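# Load a staple strip onto an open stapler's rail

## Task

Pick up one staple strip from the tray and rest it over the open stapler's rail so that it straddles the rail with its legs pointing down. The stapler must end up upright and flat, sitting straight on the table, with nothing underneath it. Everything must stay in place without the robot holding it. Finally, open the gripper and pull the arms away.

## Robot and tools

Robot: two arms, left_arm and right_arm, each with a parallel gripper. These are only names and do not correspond to sides of a camera image. Each gripper's fingers extend along its own +z axis and close along its y axis. The reported gripper position is the point between the finger pads, roughly 1 cm short of the fingertips.

Scene frame: the origin is on the tabletop midway between the arms. +z is up, +x points out across the table, and left_arm sits on the +y side. Each result has a state line, `left_arm: …` | `right_arm: …`, that gives end_effector_position in metres and end_effector_quat_wxyz. At long reach the printed position can differ noticeably from the real one. A "Hand target" line shows the pose the controller is currently driving a gripper toward. A "pose unreachable" line means a clearance check altered or blocked the command for the arm it names. FAULT lines report an arm being stopped.

Joint ranges (rad), from base to hand: waist -2.618 to 3.054, shoulder 0.000 to 3.142, elbow 0.000 to 3.142, wrist pitch -1.571 to 1.571, wrist yaw -1.571 to 1.571, wrist roll -2.094 to 2.094. The elbow cannot fully straighten. Joint torque readings are total drive output. They are nonzero even with no load and carry a fixed bias plus noise.

The command row. Both motion tools use the same row of 14 numbers, each in [-1, 1]. The first seven are for left_arm and the last seven for right_arm, each in the order dx, dy, dz, rx, ry, rz, opening. A full row is always required, even if only one arm moves. dx, dy and dz are a relative offset expressed in that gripper's own axes, not the scene frame. rx, ry and rz form a single rotation vector, also in the gripper's axes. Scale: 1.0 equals 0.6 m of translation or 180 degrees of rotation. opening is absolute, not an offset: +1 is fully open (0.094 m) and -1 is closed.

execute_actions(actions): actions is a list of actions, and each action is a table of up to 15 rows. Each row is applied for one control step of 1/30 s. If a table has fewer than 15 rows, its last row is repeated for the remaining steps. Every row's offset is measured from the gripper's measured pose at the start of that action, not from the previous row. For the first action in a call, that start pose is the last pose a result reported. An empty list simply returns the current state and images.

Per-step limit: the commanded pose is clipped to within 70 mm and 16 degrees of the measured pose. A large offset therefore may not be completed in one action. After an action, the arm only continues as far as its last clipped pose, so you must command the remainder in the next action.

move(target, speed, blocking): target is one 14-number row as above. Its offsets are taken from the pose in the most recent result that shows one. Each gripper travels in a straight line, and both paths finish at the same moment, lasting 0.5 to 10 s. A path is cut off at 10 s even if it has not arrived. speed is the top path speed in m/s, from 0.002 to 0.5 (default 0.25). Rotation is capped at twice that figure in rad/s. The opening is sent when the move begins. Paths do not avoid obstacles or the other arm. Grippers lag behind and may overshoot the speed, especially with an arm near full extension. Faster moves, and targets set further past a contact point, hit and press harder. The result adds a "move:" line with the ending (done, off_target, moving, held, fault), any limits (paced means the pose was clipped; held means a check blocked some steps, after which the arm may suddenly go fast) and each gripper's distance from its target. If only one arm is named, the other finished normally. With blocking=false you get a result after 0.5 s while the motion continues. Until a result shows that the move has ended, other moves and execute_actions are refused, so use wait or stop first.

wait(seconds): 0 to 10 s. Each arm keeps its last command, and any running move carries on. The wait returns early if that move ends.

stop(): brakes a running move to rest. A fast arm needs more room to stop. Finger motion is not halted.

zoom_image(camera, region): camera is one of cam_high, cam_low, cam_left_wrist or cam_right_wrist. region is [x0, y0, x1, y1] in pixels of that camera's latest image, with (0,0) at the top-left corner and at most 504x504 pixels. Image sizes: cam_high and cam_low are 896x504, and the wrist cameras are 504x504 fisheye.

finished_scene(scene): give the number of the current scene. This ends it permanently, after the last command has been held. The result reports success and gives the next task, if there is one.

Gripping: grip_measured uses the same scale as the commanded opening, and each gripper reads up to about 1 mm off. To hold something, command an opening below grip_measured. About 0.03 below gives a firm hold; less gives a lighter one. Pads press at about 50 to 62 N at most, and less on parts under about 2 mm thick. Brief spikes can occur at first contact.

Sag: arms tend to end a centimetre or more below their target. Zero offsets can let an arm creep further down. To keep an arm in place, send the offset back to its desired pose in the first call of a reply and zeros afterwards, aiming higher if it still droops. Always send the opening you want.

Heat: holding loads warms the motors. MOTOR HOT appears from 75 °C. At 90 °C the arm halts for 10 s. At 100 °C the arm and gripper go limp and the arm falls.

Avoid: collisions or hard pressing between the arms, dropping or slamming the strip, knocking the stapler over or pushing it hard, and anything leaving the table. Occasional external tugs on held parts or nudges to loose objects can occur.

Each tool is called after "Request:" as name(argument=value, ...), one argument or row to a line, values as JSON.

## Session

Request:
execute_actions(
  actions=[],
)

Scene clock: 0.00 s.
left_arm: end_effector_position=(+0.5139, +0.0005, +0.3486) grip_measured=+1.000 end_effector_quat_wxyz=(+0.558, +0.014, +0.732, -0.391) | right_arm: end_effector_position=(+0.1390, -0.0893, +0.1736) grip_measured=+1.000 end_effector_quat_wxyz=(-0.016, +0.849, -0.527, -0.021)
Joint positions: left_arm=[-0.446  1.782  1.502  0.209  0.001 -0.592  0.094] | right_arm=[ 1.187  1.52   1.437 -1.455 -0.042 -0.999  0.094]
Joint velocities: left_arm=[-0.002  0.017 -0.007 -0.007 -0.066 -0.051  0.   ] | right_arm=[-0.027  0.012 -0.017  0.051 -0.051 -0.051  0.   ]
Joint torques (N m, as the arm reports them, + toward a larger angle): no reading
Motor temperatures (°C, as the motors report them): left_arm=[33 37 31 31 33 30] | right_arm=[33 36 35 34 33 32]
Hand target (left_arm): +0.513, +0.001, +0.351; +0.558, +0.015, +0.732, -0.390
Hand target (right_arm): +0.139, -0.088, +0.177; -0.022, +0.849, -0.527, -0.025

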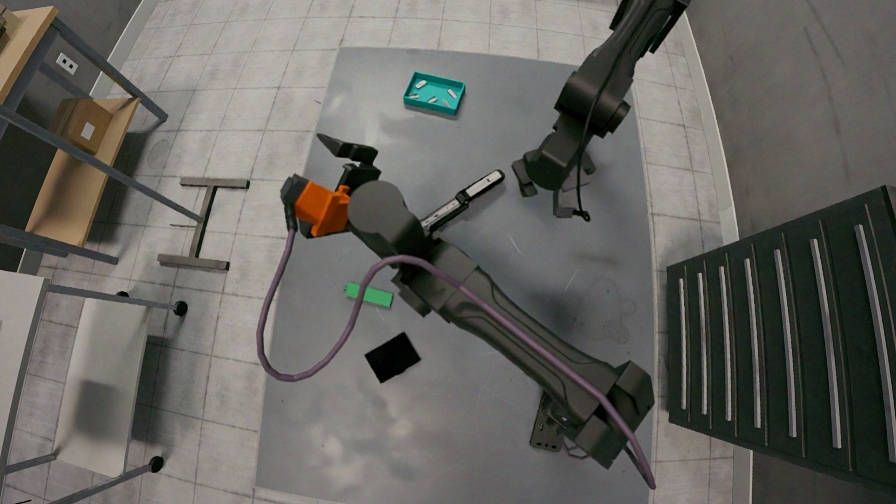

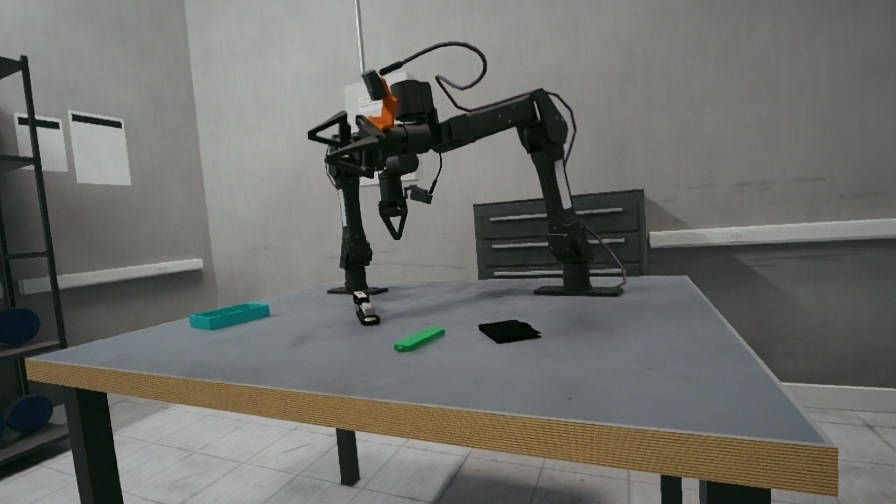

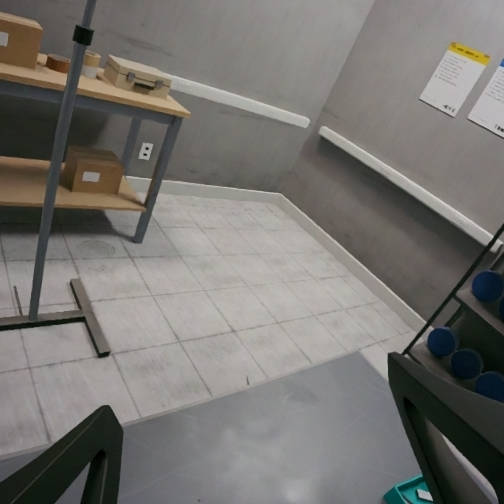

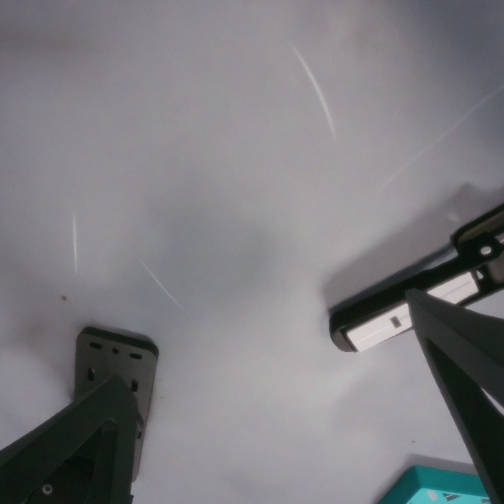

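Request:
move(
  target=[-0.113,0.233,-0.495,0,0,0,1,0.69,-0.12,0.1,0,0,0.6,-0.45],
  speed=0.3,
)

Scene clock: 4.00 s.
left_arm: end_effector_position=(+0.3684, +0.2987, +0.3526) grip_measured=+1.000 end_effector_quat_wxyz=(+0.561, +0.018, +0.731, -0.387) | right_arm: end_effector_position=(+0.3800, -0.4238, +0.0853) grip_measured=-0.447 end_effector_quat_wxyz=(-0.016, -0.078, +0.996, +0.029)
Joint positions: left_arm=[ 0.53   0.961  0.876 -0.04   0.971 -0.475  0.094] | right_arm=[-0.141  2.063  1.751 -1.31  -0.042 -0.454  0.026]
Joint velocities: left_arm=[-0.002 -0.002 -0.007 -0.022 -0.037 -0.051  0.   ] | right_arm=[-0.027  0.002 -0.002 -0.037 -0.022  0.022  0.   ]
Joint torques (N m, as the arm reports them, + toward a larger angle): left_arm=[ 0.66 -4.95  7.04  1.4   0.16  0.14] | right_arm=[ -0.36 -11.05   9.47  -0.04  -0.02   0.02]
Motor temperatures (°C, as the motors report them): left_arm=[33 38 32 31 33 30] | right_arm=[33 36 36 34 33 32]
Hand target (left_arm): +0.362, +0.298, +0.349; +0.559, +0.018, +0.734, -0.386
Hand target (right_arm): +0.386, -0.428, +0.093; -0.006, -0.073, +0.997, +0.024
Off the commanded pose (left_arm): 0.006 m, 1 deg.
Off the commanded pose (right_arm): 0.009 m, 1 deg.
move: done

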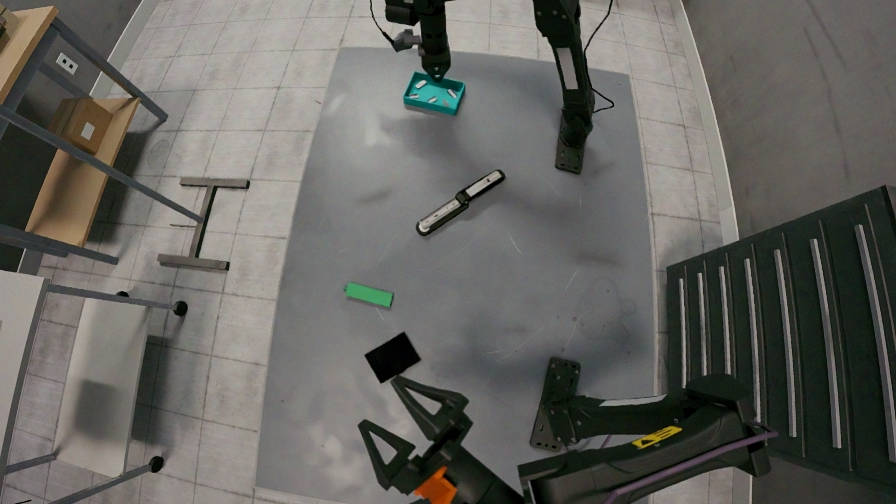

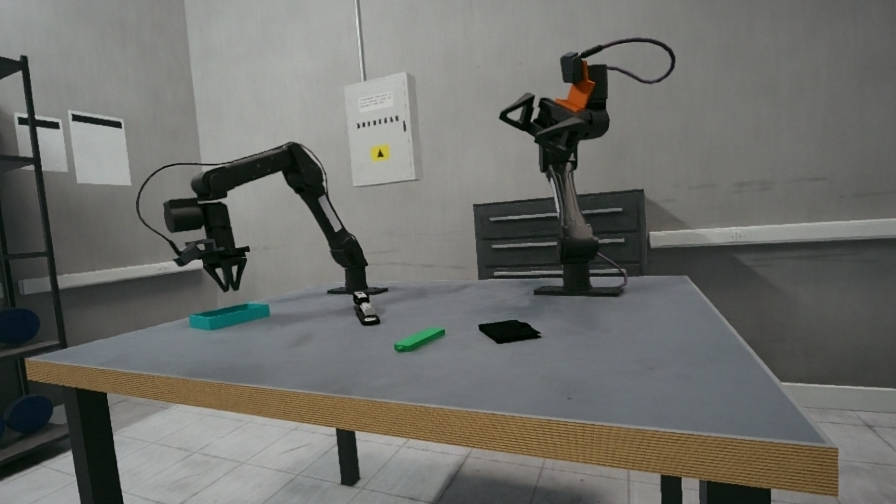

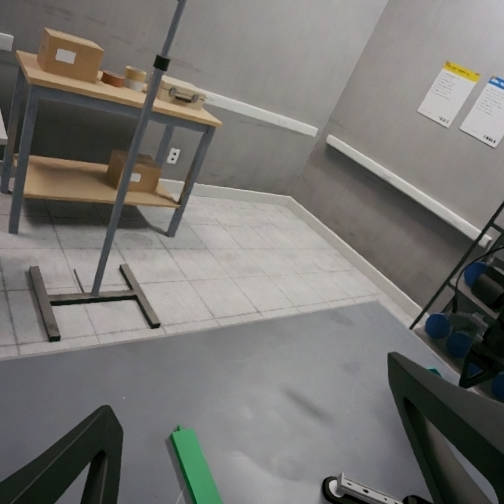

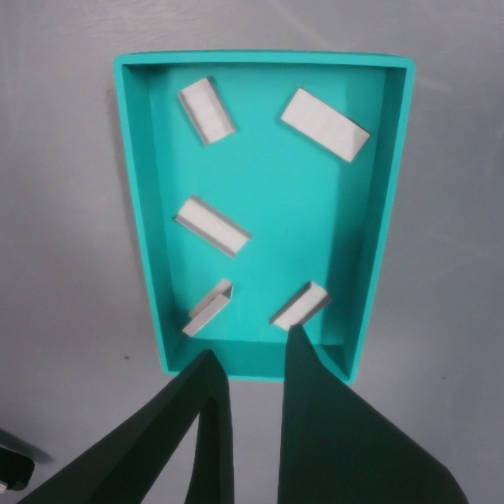

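Request:
move(
  target=[0,0,0,0,0,0,1,-0.085,-0.078,0.03,0.012,-0.01,-0.21,-0.4],
  speed=0.2,
)

Scene clock: 6.33 s.
left_arm: end_effector_position=(+0.3682, +0.2985, +0.3524) grip_measured=+1.000 end_effector_quat_wxyz=(+0.561, +0.019, +0.732, -0.387) | right_arm: end_effector_position=(+0.4319, -0.4546, +0.0567) grip_measured=-0.403 end_effector_quat_wxyz=(+0.005, -0.397, +0.918, +0.022)
Joint positions: left_arm=[ 0.53   0.961  0.876 -0.041  0.973 -0.474  0.094] | right_arm=[-0.172  2.299  2.016 -1.31  -0.04  -1.144  0.028]
Joint velocities: left_arm=[ 0.002  0.017 -0.002  0.037 -0.007  0.022  0.   ] | right_arm=[-0.002 -0.002  0.022 -0.037  0.007 -0.051 -0.001]
Joint torques (N m, as the arm reports them, + toward a larger angle): left_arm=[-0.1  -2.46  8.47  1.6   0.08  0.02] | right_arm=[ -0.77 -12.91   9.49   0.05   0.03  -0.15]
Motor temperatures (°C, as the motors report them): left_arm=[33 38 32 32 33 30] | right_arm=[33 37 36 34 33 32]
Hand target (left_arm): +0.368, +0.299, +0.353; +0.561, +0.018, +0.731, -0.387
Hand target (right_arm): +0.436, -0.461, +0.063; +0.011, -0.396, +0.918, +0.015
Off the commanded pose (left_arm): 0.000 m, 0 deg.
Off the commanded pose (right_arm): 0.010 m, 1 deg.
move: done

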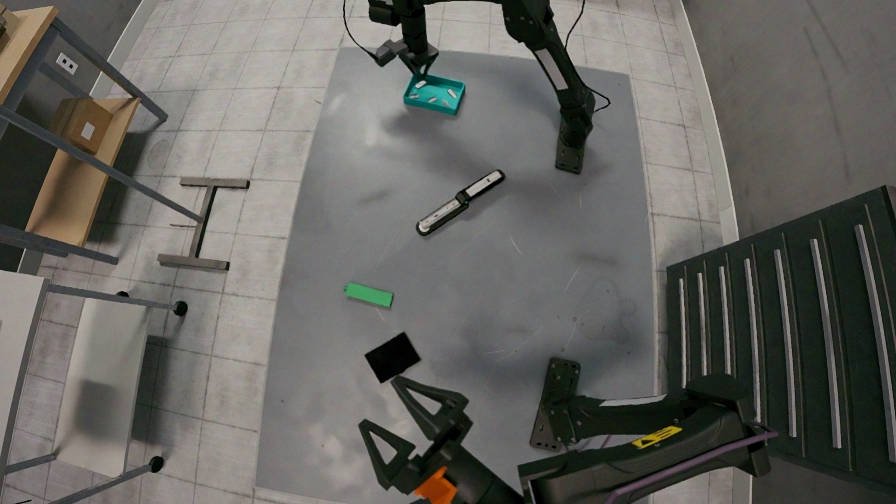

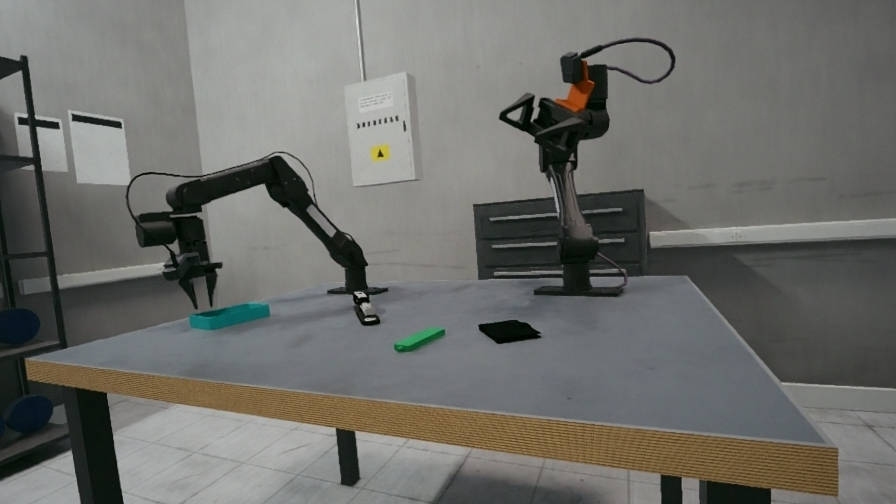

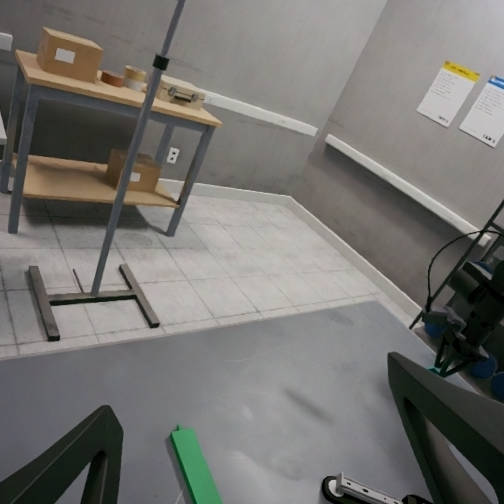

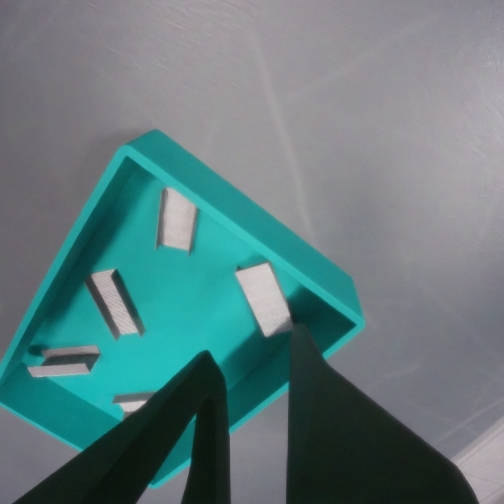

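Good; descend most of the way.

Request:
move(
  target=[0,0,0,0,0,0,1,0,0,0.05,0,0,0,-0.45],
  speed=0.03,
)

Scene clock: 7.80 s.
left_arm: end_effector_position=(+0.3682, +0.2985, +0.3524) grip_measured=+1.000 end_effector_quat_wxyz=(+0.561, +0.019, +0.732, -0.387) | right_arm: end_effector_position=(+0.4340, -0.4553, +0.0347) grip_measured=-0.447 end_effector_quat_wxyz=(+0.010, -0.397, +0.917, +0.018)
Joint positions: left_arm=[ 0.53   0.961  0.876 -0.041  0.973 -0.474  0.094] | right_arm=[-0.172  2.304  1.938 -1.215 -0.04  -1.146  0.026]
Joint velocities: left_arm=[-0.007  0.017 -0.002 -0.051  0.037  0.022  0.   ] | right_arm=[-0.002  0.002  0.012  0.022 -0.037  0.037 -0.   ]
Joint torques (N m, as the arm reports them, + toward a larger angle): left_arm=[-0.08 -2.58  8.49  1.58  0.13  0.01] | right_arm=[  0.14 -12.87   5.25   0.31   0.     0.  ]
Motor temperatures (°C, as the motors report them): left_arm=[33 37 32 32 33 30] | right_arm=[33 38 36 34 33 32]
Hand target (left_arm): +0.368, +0.299, +0.352; +0.561, +0.019, +0.732, -0.387
Hand target (right_arm): +0.432, -0.453, +0.027; +0.005, -0.397, +0.918, +0.023
Off the commanded pose (left_arm): 0.000 m, 0 deg.
Off the commanded pose (right_arm): 0.009 m, 1 deg.
move: done

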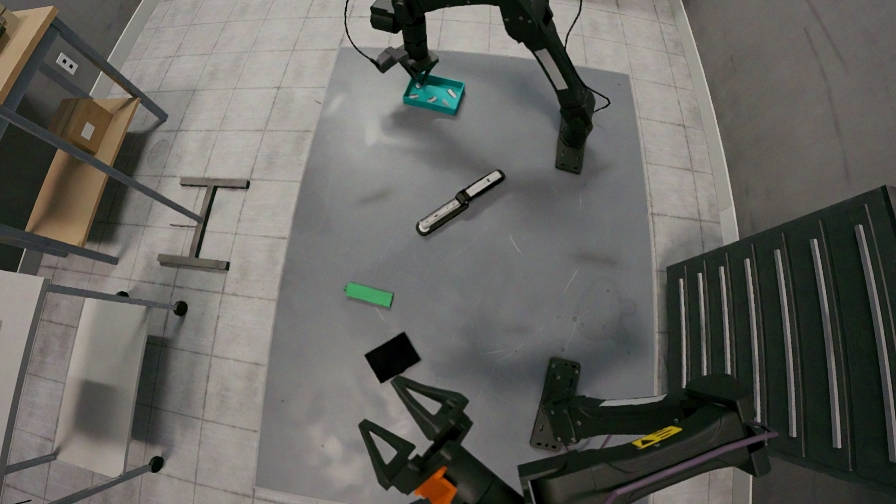

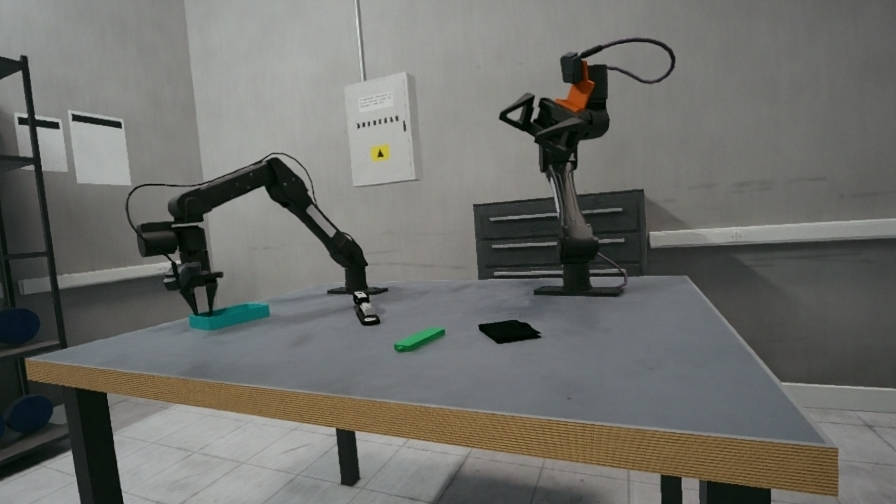

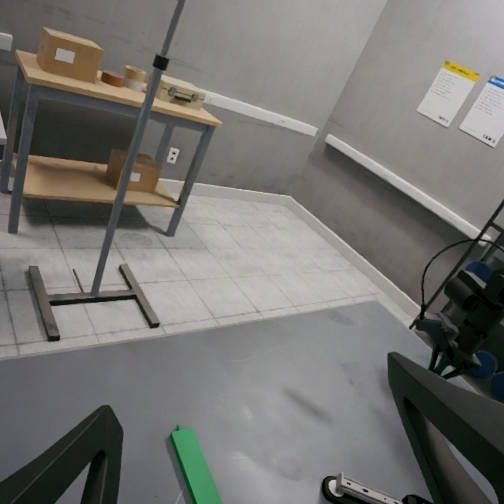

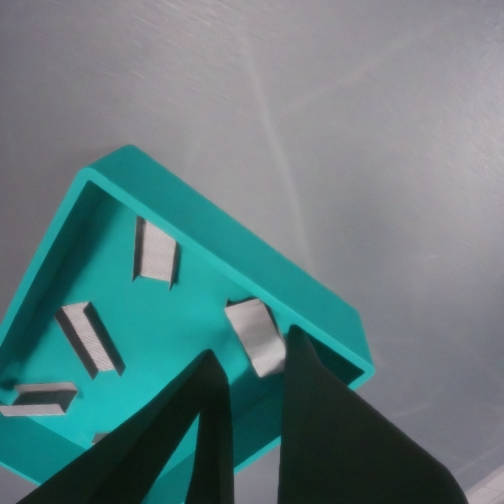

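Request:
move(
  target=[0,0,0,0,0,0,1,0.016,0.002,0.034,0,0,0,-0.52],
  speed=0.02,
)

Request:
move(
  target=[0,0,0,0,0,0,1,0,0,0,0,0,0,-0.77],
)

Scene clock: 9.27 s.
left_arm: end_effector_position=(+0.3682, +0.2985, +0.3524) grip_measured=+1.000 end_effector_quat_wxyz=(+0.561, +0.019, +0.732, -0.387) | right_arm: end_effector_position=(+0.4314, -0.4567, +0.0187) grip_measured=-0.518 end_effector_quat_wxyz=(+0.011, -0.400, +0.916, +0.018)
Joint positions: left_arm=[ 0.53   0.961  0.876 -0.041  0.973 -0.474  0.094] | right_arm=[-0.177  2.304  1.873 -1.148 -0.041 -1.156  0.023]
Joint velocities: left_arm=[-0.012 -0.012 -0.002 -0.037  0.037  0.037  0.   ] | right_arm=[-0.007  0.002  0.027  0.022 -0.081  0.007 -0.001]
Joint torques (N m, as the arm reports them, + toward a larger angle): left_arm=[ 0.11 -2.39  8.43  1.56  0.08  0.  ] | right_arm=[ -0.88 -14.02   4.58   0.35  -0.01  -0.11]
Motor temperatures (°C, as the motors report them): left_arm=[33 37 33 32 33 30] | right_arm=[33 38 36 34 33 32]
Hand target (left_arm): +0.368, +0.299, +0.352; +0.561, +0.019, +0.732, -0.387
Hand target (right_arm): +0.427, -0.461, +0.014; +0.010, -0.397, +0.917, +0.018
Off the commanded pose (left_arm): 0.000 m, 0 deg.
Off the commanded pose (right_arm): 0.008 m, 0 deg.
move: done

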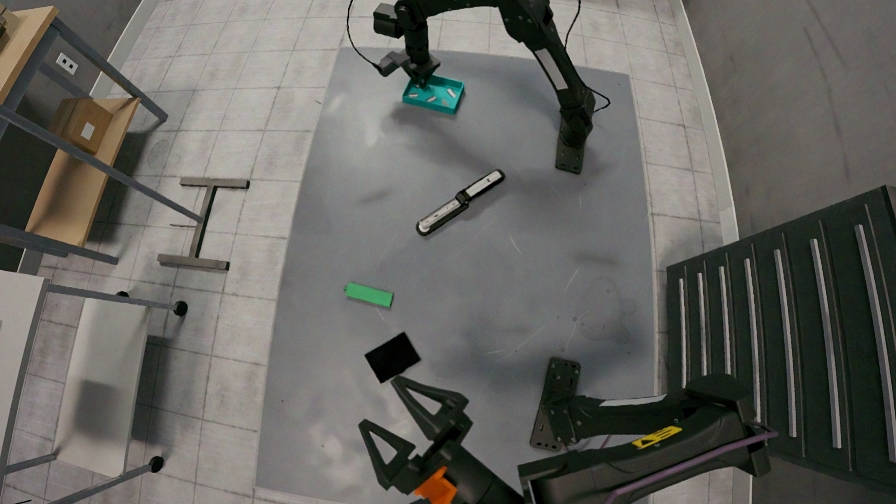

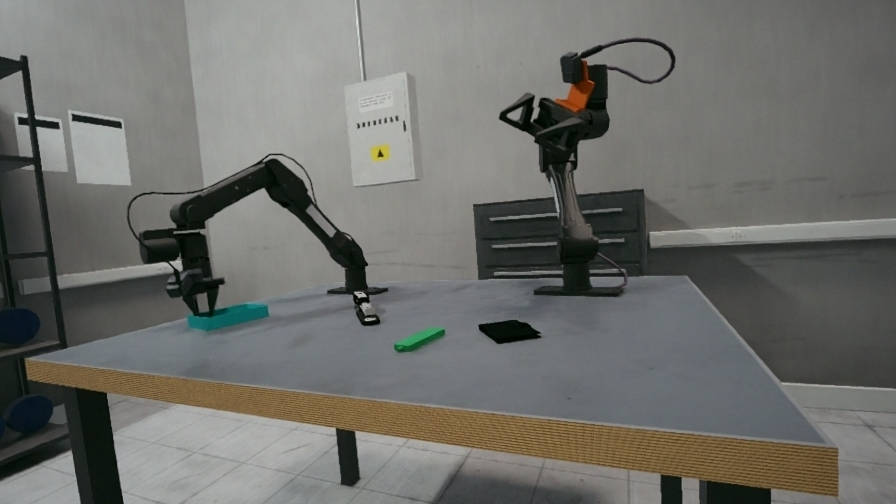

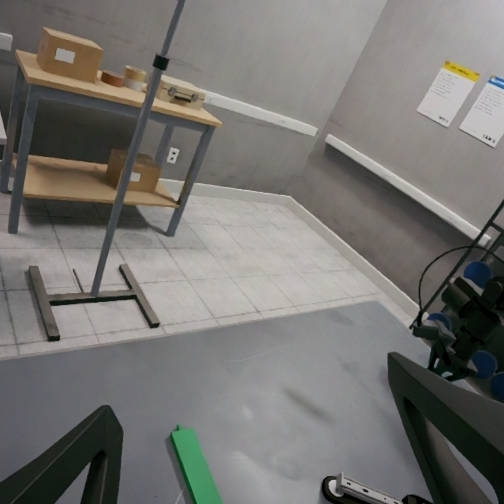

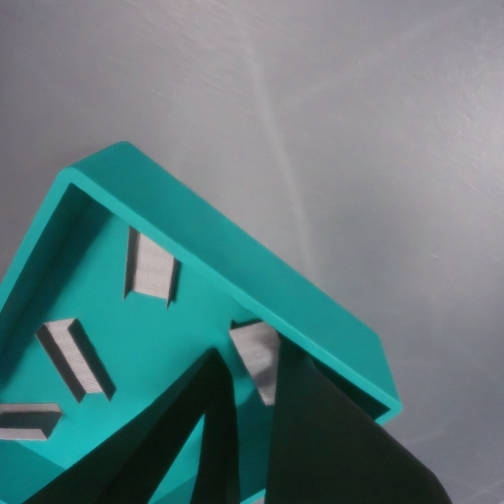

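Scene clock: 9.77 s.
left_arm: end_effector_position=(+0.3682, +0.2985, +0.3524) grip_measured=+1.000 end_effector_quat_wxyz=(+0.561, +0.019, +0.732, -0.387) | right_arm: end_effector_position=(+0.4317, -0.4568, +0.0187) grip_measured=-0.744 end_effector_quat_wxyz=(+0.011, -0.400, +0.916, +0.017)
Joint positions: left_arm=[ 0.53   0.961  0.876 -0.041  0.973 -0.474  0.094] | right_arm=[-0.177  2.304  1.873 -1.147 -0.041 -1.156  0.012]
Joint velocities: left_arm=[-0.017  0.002 -0.017 -0.007 -0.066 -0.066  0.   ] | right_arm=[-0.002  0.002 -0.022 -0.066 -0.066 -0.066 -0.   ]
Joint torques (N m, as the arm reports them, + toward a larger angle): left_arm=[ 0.14 -2.48  8.23  1.63  0.09  0.04] | right_arm=[  0.03 -13.51   6.71   0.17  -0.01  -0.04]
Motor temperatures (°C, as the motors report them): left_arm=[33 37 33 32 33 30] | right_arm=[33 39 36 34 33 32]
Hand target (left_arm): +0.368, +0.299, +0.352; +0.561, +0.019, +0.732, -0.387
Hand target (right_arm): +0.431, -0.457, +0.019; +0.011, -0.400, +0.916, +0.018
Off the commanded pose (left_arm): 0.000 m, 0 deg.
Off the commanded pose (right_arm): 0.000 m, 0 deg.
move: done

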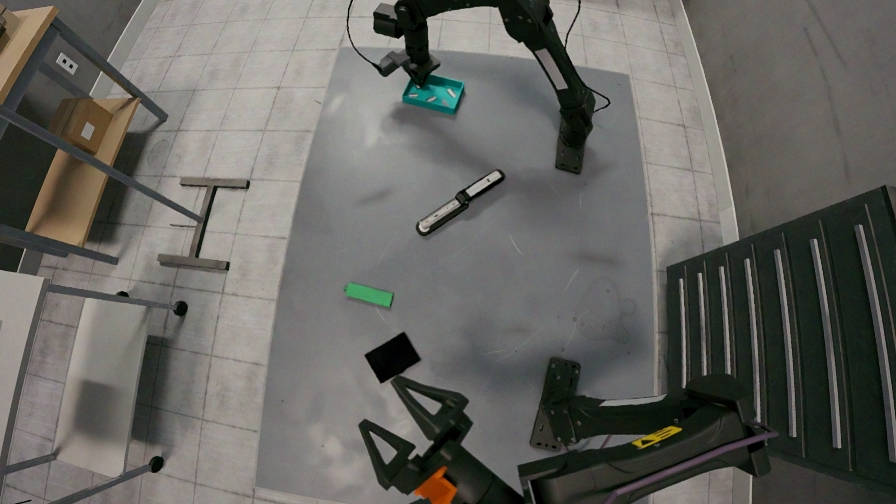

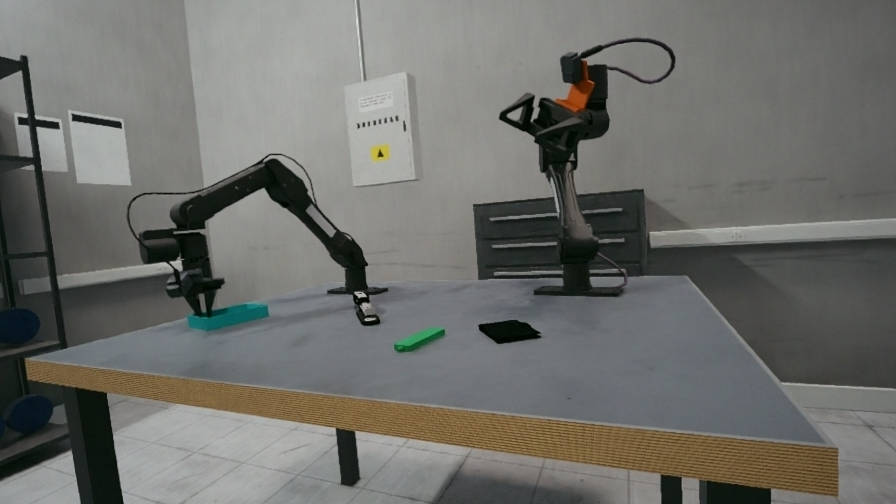

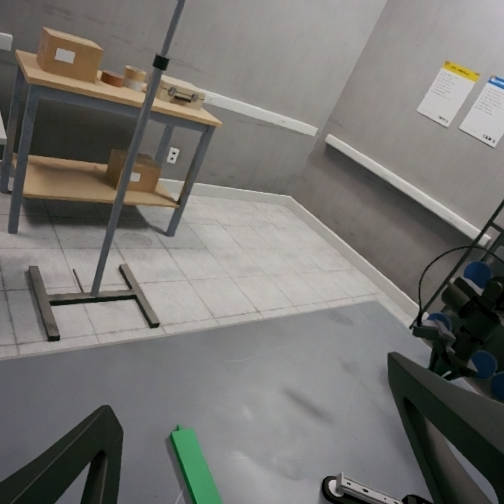

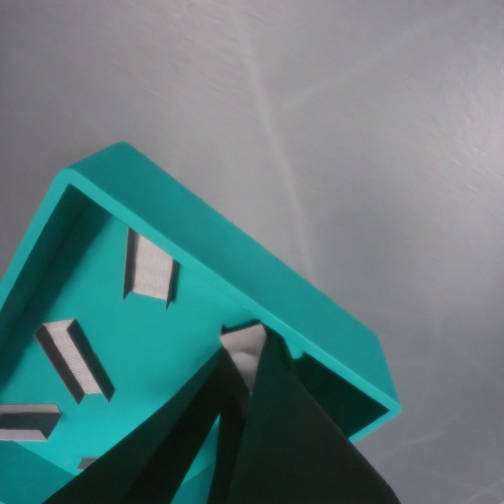

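Request:
move(
  target=[0,0,0,0,0,0,1,0,0,-0.11,0,0,0,-0.77],
  speed=0.08,
)

Request:
move(
  target=[0,0,0,0,0,0,1,-0.367,0.54,0,0,0,0.04,-0.77],
  speed=0.2,
)

Scene clock: 11.30 s.
left_arm: end_effector_position=(+0.3682, +0.2985, +0.3524) grip_measured=+1.000 end_effector_quat_wxyz=(+0.561, +0.019, +0.732, -0.387) | right_arm: end_effector_position=(+0.4255, -0.4546, +0.0704) grip_measured=-0.744 end_effector_quat_wxyz=(-0.002, -0.399, +0.916, +0.030)
Joint positions: left_arm=[ 0.53   0.961  0.876 -0.041  0.973 -0.474  0.094] | right_arm=[-0.177  2.294  2.062 -1.382 -0.041 -1.156  0.012]
Joint velocities: left_arm=[ 0.002  0.012 -0.002  0.022 -0.022 -0.022  0.   ] | right_arm=[ 0.007 -0.002  0.032  0.022 -0.051 -0.051  0.001]
Joint torques (N m, as the arm reports them, + toward a larger angle): left_arm=[ 0.05 -2.48  8.42  1.6   0.12  0.04] | right_arm=[ -0.48 -14.59   9.57   0.07  -0.04  -0.11]
Motor temperatures (°C, as the motors report them): left_arm=[33 37 33 32 33 30] | right_arm=[33 39 37 34 33 32]
Hand target (left_arm): +0.368, +0.299, +0.352; +0.561, +0.019, +0.732, -0.387
Hand target (right_arm): +0.430, -0.459, +0.085; +0.011, -0.400, +0.916, +0.017
Off the commanded pose (left_arm): 0.000 m, 0 deg.
Off the commanded pose (right_arm): 0.016 m, 2 deg.
move: off_target (right_arm)

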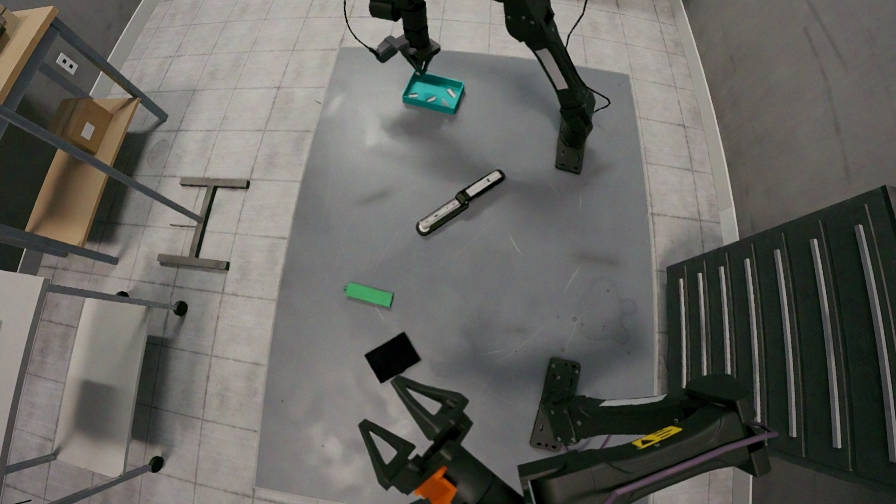

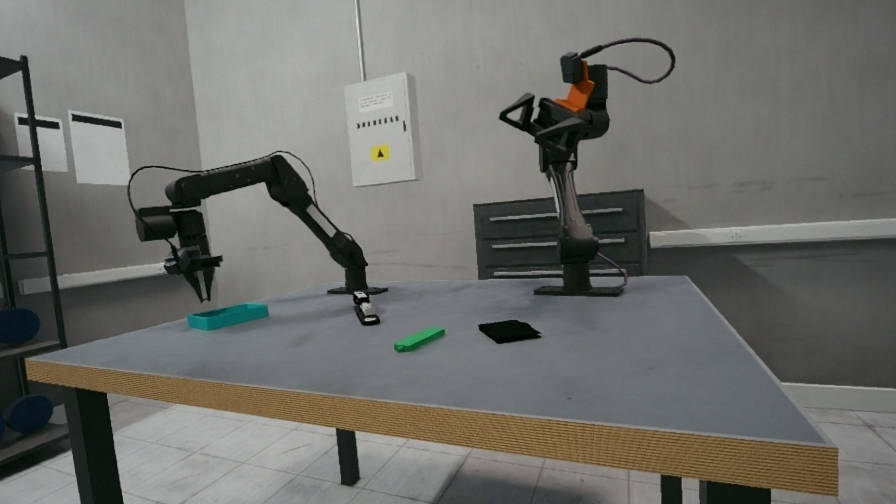

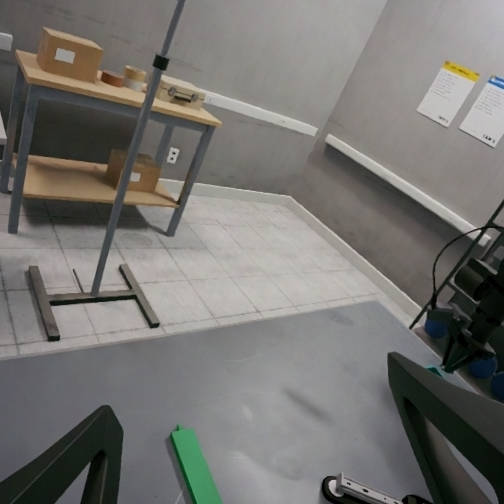

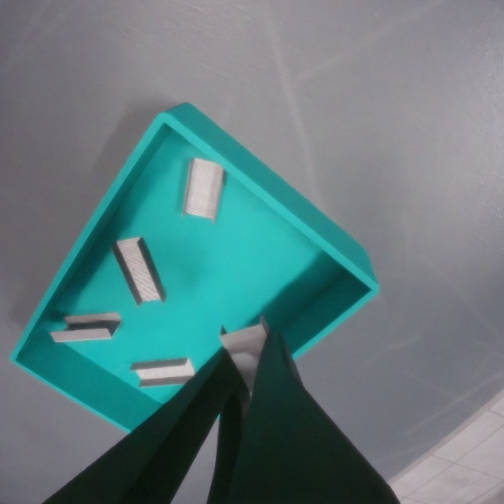

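Scene clock: 13.87 s.
left_arm: end_effector_position=(+0.3682, +0.2985, +0.3524) grip_measured=+1.000 end_effector_quat_wxyz=(+0.561, +0.019, +0.732, -0.387) | right_arm: end_effector_position=(+0.3331, -0.0747, +0.0867) grip_measured=-0.744 end_effector_quat_wxyz=(-0.014, -0.346, +0.938, +0.027)
Joint positions: left_arm=[ 0.53   0.961  0.876 -0.041  0.973 -0.474  0.094] | right_arm=[ 0.778  2.112  1.832 -1.303 -0.06  -0.085  0.012]
Joint velocities: left_arm=[-0.012  0.007 -0.002 -0.007  0.007 -0.066  0.   ] | right_arm=[ 0.002 -0.017  0.017  0.022  0.037 -0.051 -0.   ]
Joint torques (N m, as the arm reports them, + toward a larger angle): left_arm=[-0.05 -2.57  8.36  1.58  0.09 -0.04] | right_arm=[ -0.22 -11.33   9.6    0.13  -0.04   0.03]
Motor temperatures (°C, as the motors report them): left_arm=[33 37 33 33 33 30] | right_arm=[33 40 37 34 33 32]
Hand target (left_arm): +0.368, +0.299, +0.352; +0.561, +0.019, +0.732, -0.387
Hand target (right_arm): +0.339, -0.071, +0.093; -0.005, -0.341, +0.939, +0.031
Off the commanded pose (left_arm): 0.000 m, 0 deg.
Off the commanded pose (right_arm): 0.008 m, 1 deg.
move: done

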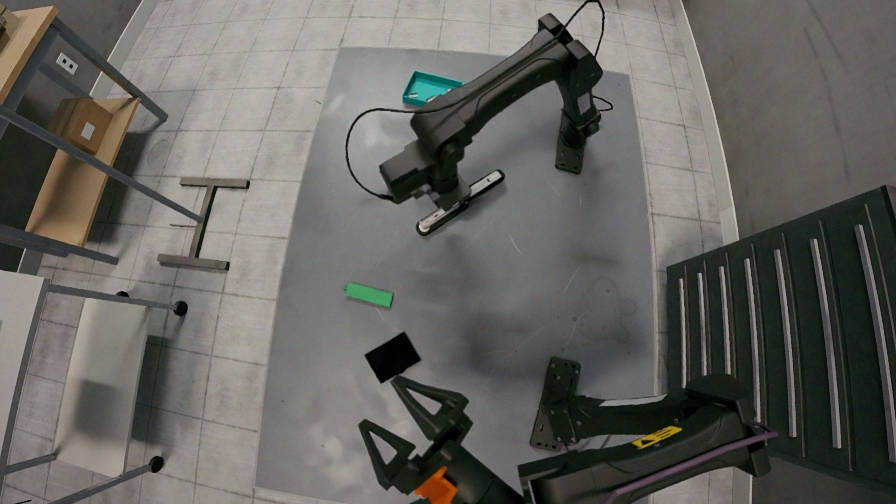

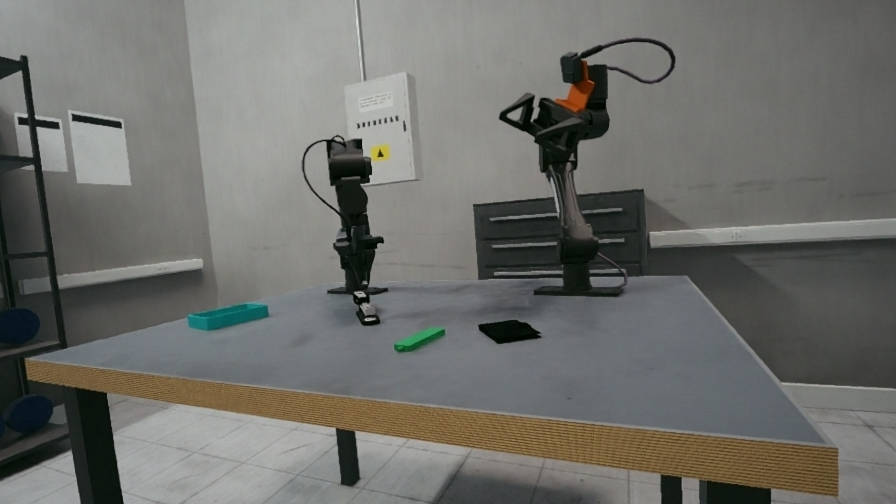

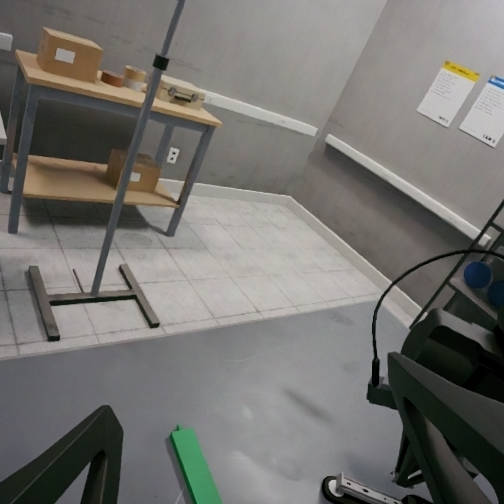

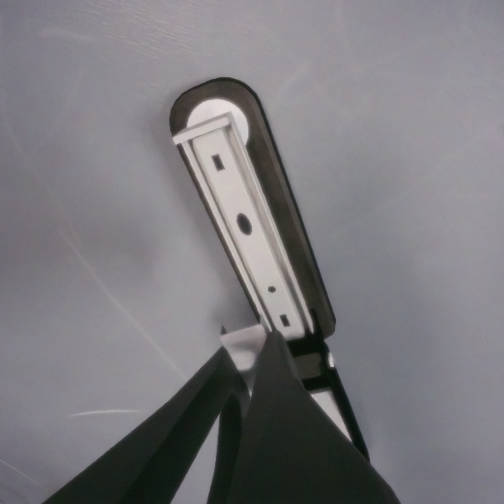

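Request:
move(
  target=[0,0,0,0,0,0,1,-0.032,-0.004,0.062,0.015,0,0,-0.77],
  speed=0.04,
)

Request:
zoom_image(
  camera="cam_right_wrist",
  region=[140,200,340,400],
)

Scene clock: 15.37 s.
left_arm: end_effector_position=(+0.3682, +0.2985, +0.3524) grip_measured=+1.000 end_effector_quat_wxyz=(+0.561, +0.019, +0.732, -0.387) | right_arm: end_effector_position=(+0.3472, -0.0648, +0.0513) grip_measured=-0.744 end_effector_quat_wxyz=(-0.010, -0.344, +0.939, +0.012)
Joint positions: left_arm=[ 0.53   0.961  0.876 -0.041  0.973 -0.474  0.094] | right_arm=[ 0.791  2.2    1.832 -1.215 -0.028 -0.069  0.012]
Joint velocities: left_arm=[ 0.002  0.002 -0.017 -0.037  0.007 -0.022  0.   ] | right_arm=[-0.012 -0.007  0.007  0.081 -0.007 -0.007  0.001]
Joint torques (N m, as the arm reports them, + toward a larger angle): left_arm=[ 0.18 -2.27  8.61  1.6   0.09  0.02] | right_arm=[  0.76 -12.47   6.61   0.3    0.11  -0.01]
Motor temperatures (°C, as the motors report them): left_arm=[33 37 33 33 33 30] | right_arm=[33 40 37 34 33 32]
Hand target (left_arm): +0.368, +0.299, +0.352; +0.561, +0.019, +0.732, -0.387
Hand target (right_arm): +0.348, -0.062, +0.049; -0.006, -0.346, +0.938, +0.005
Off the commanded pose (left_arm): 0.000 m, 0 deg.
Off the commanded pose (right_arm): 0.003 m, 1 deg.
move: done

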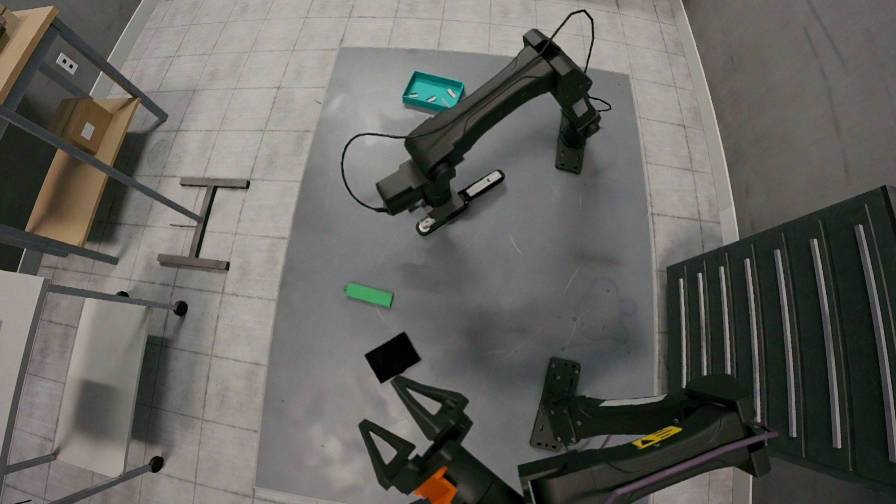

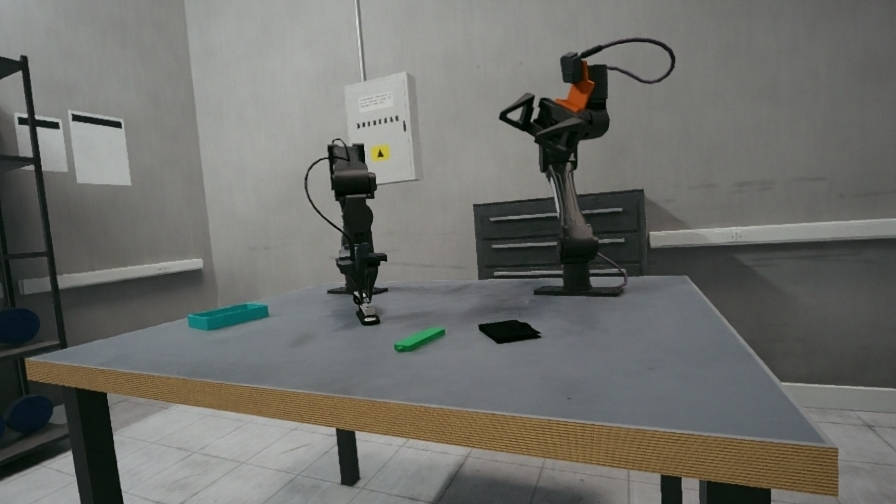

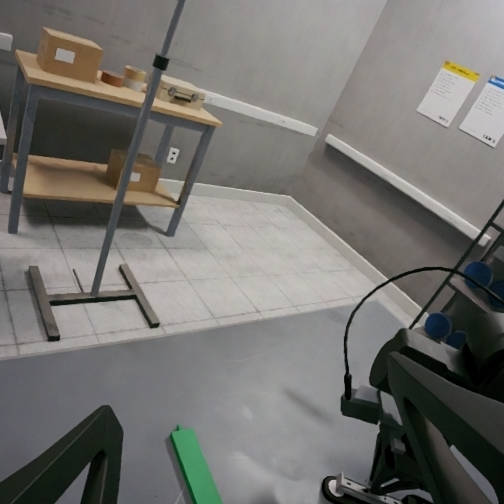

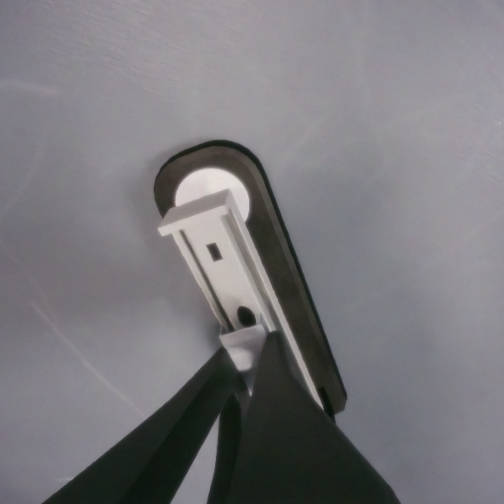

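Region (140, 200, 340, 400) of cam_right_wrist's 504x504 image, scaled by 2.520, with more detail than that image has.

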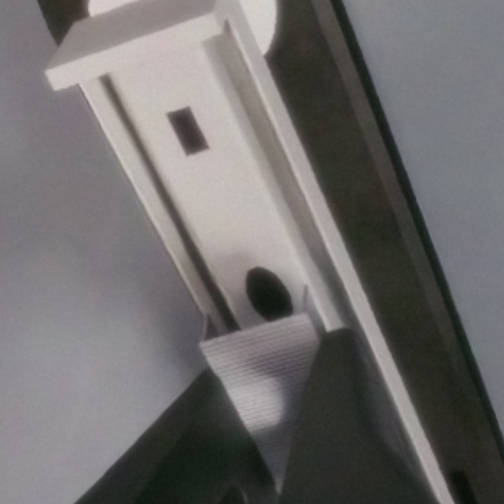

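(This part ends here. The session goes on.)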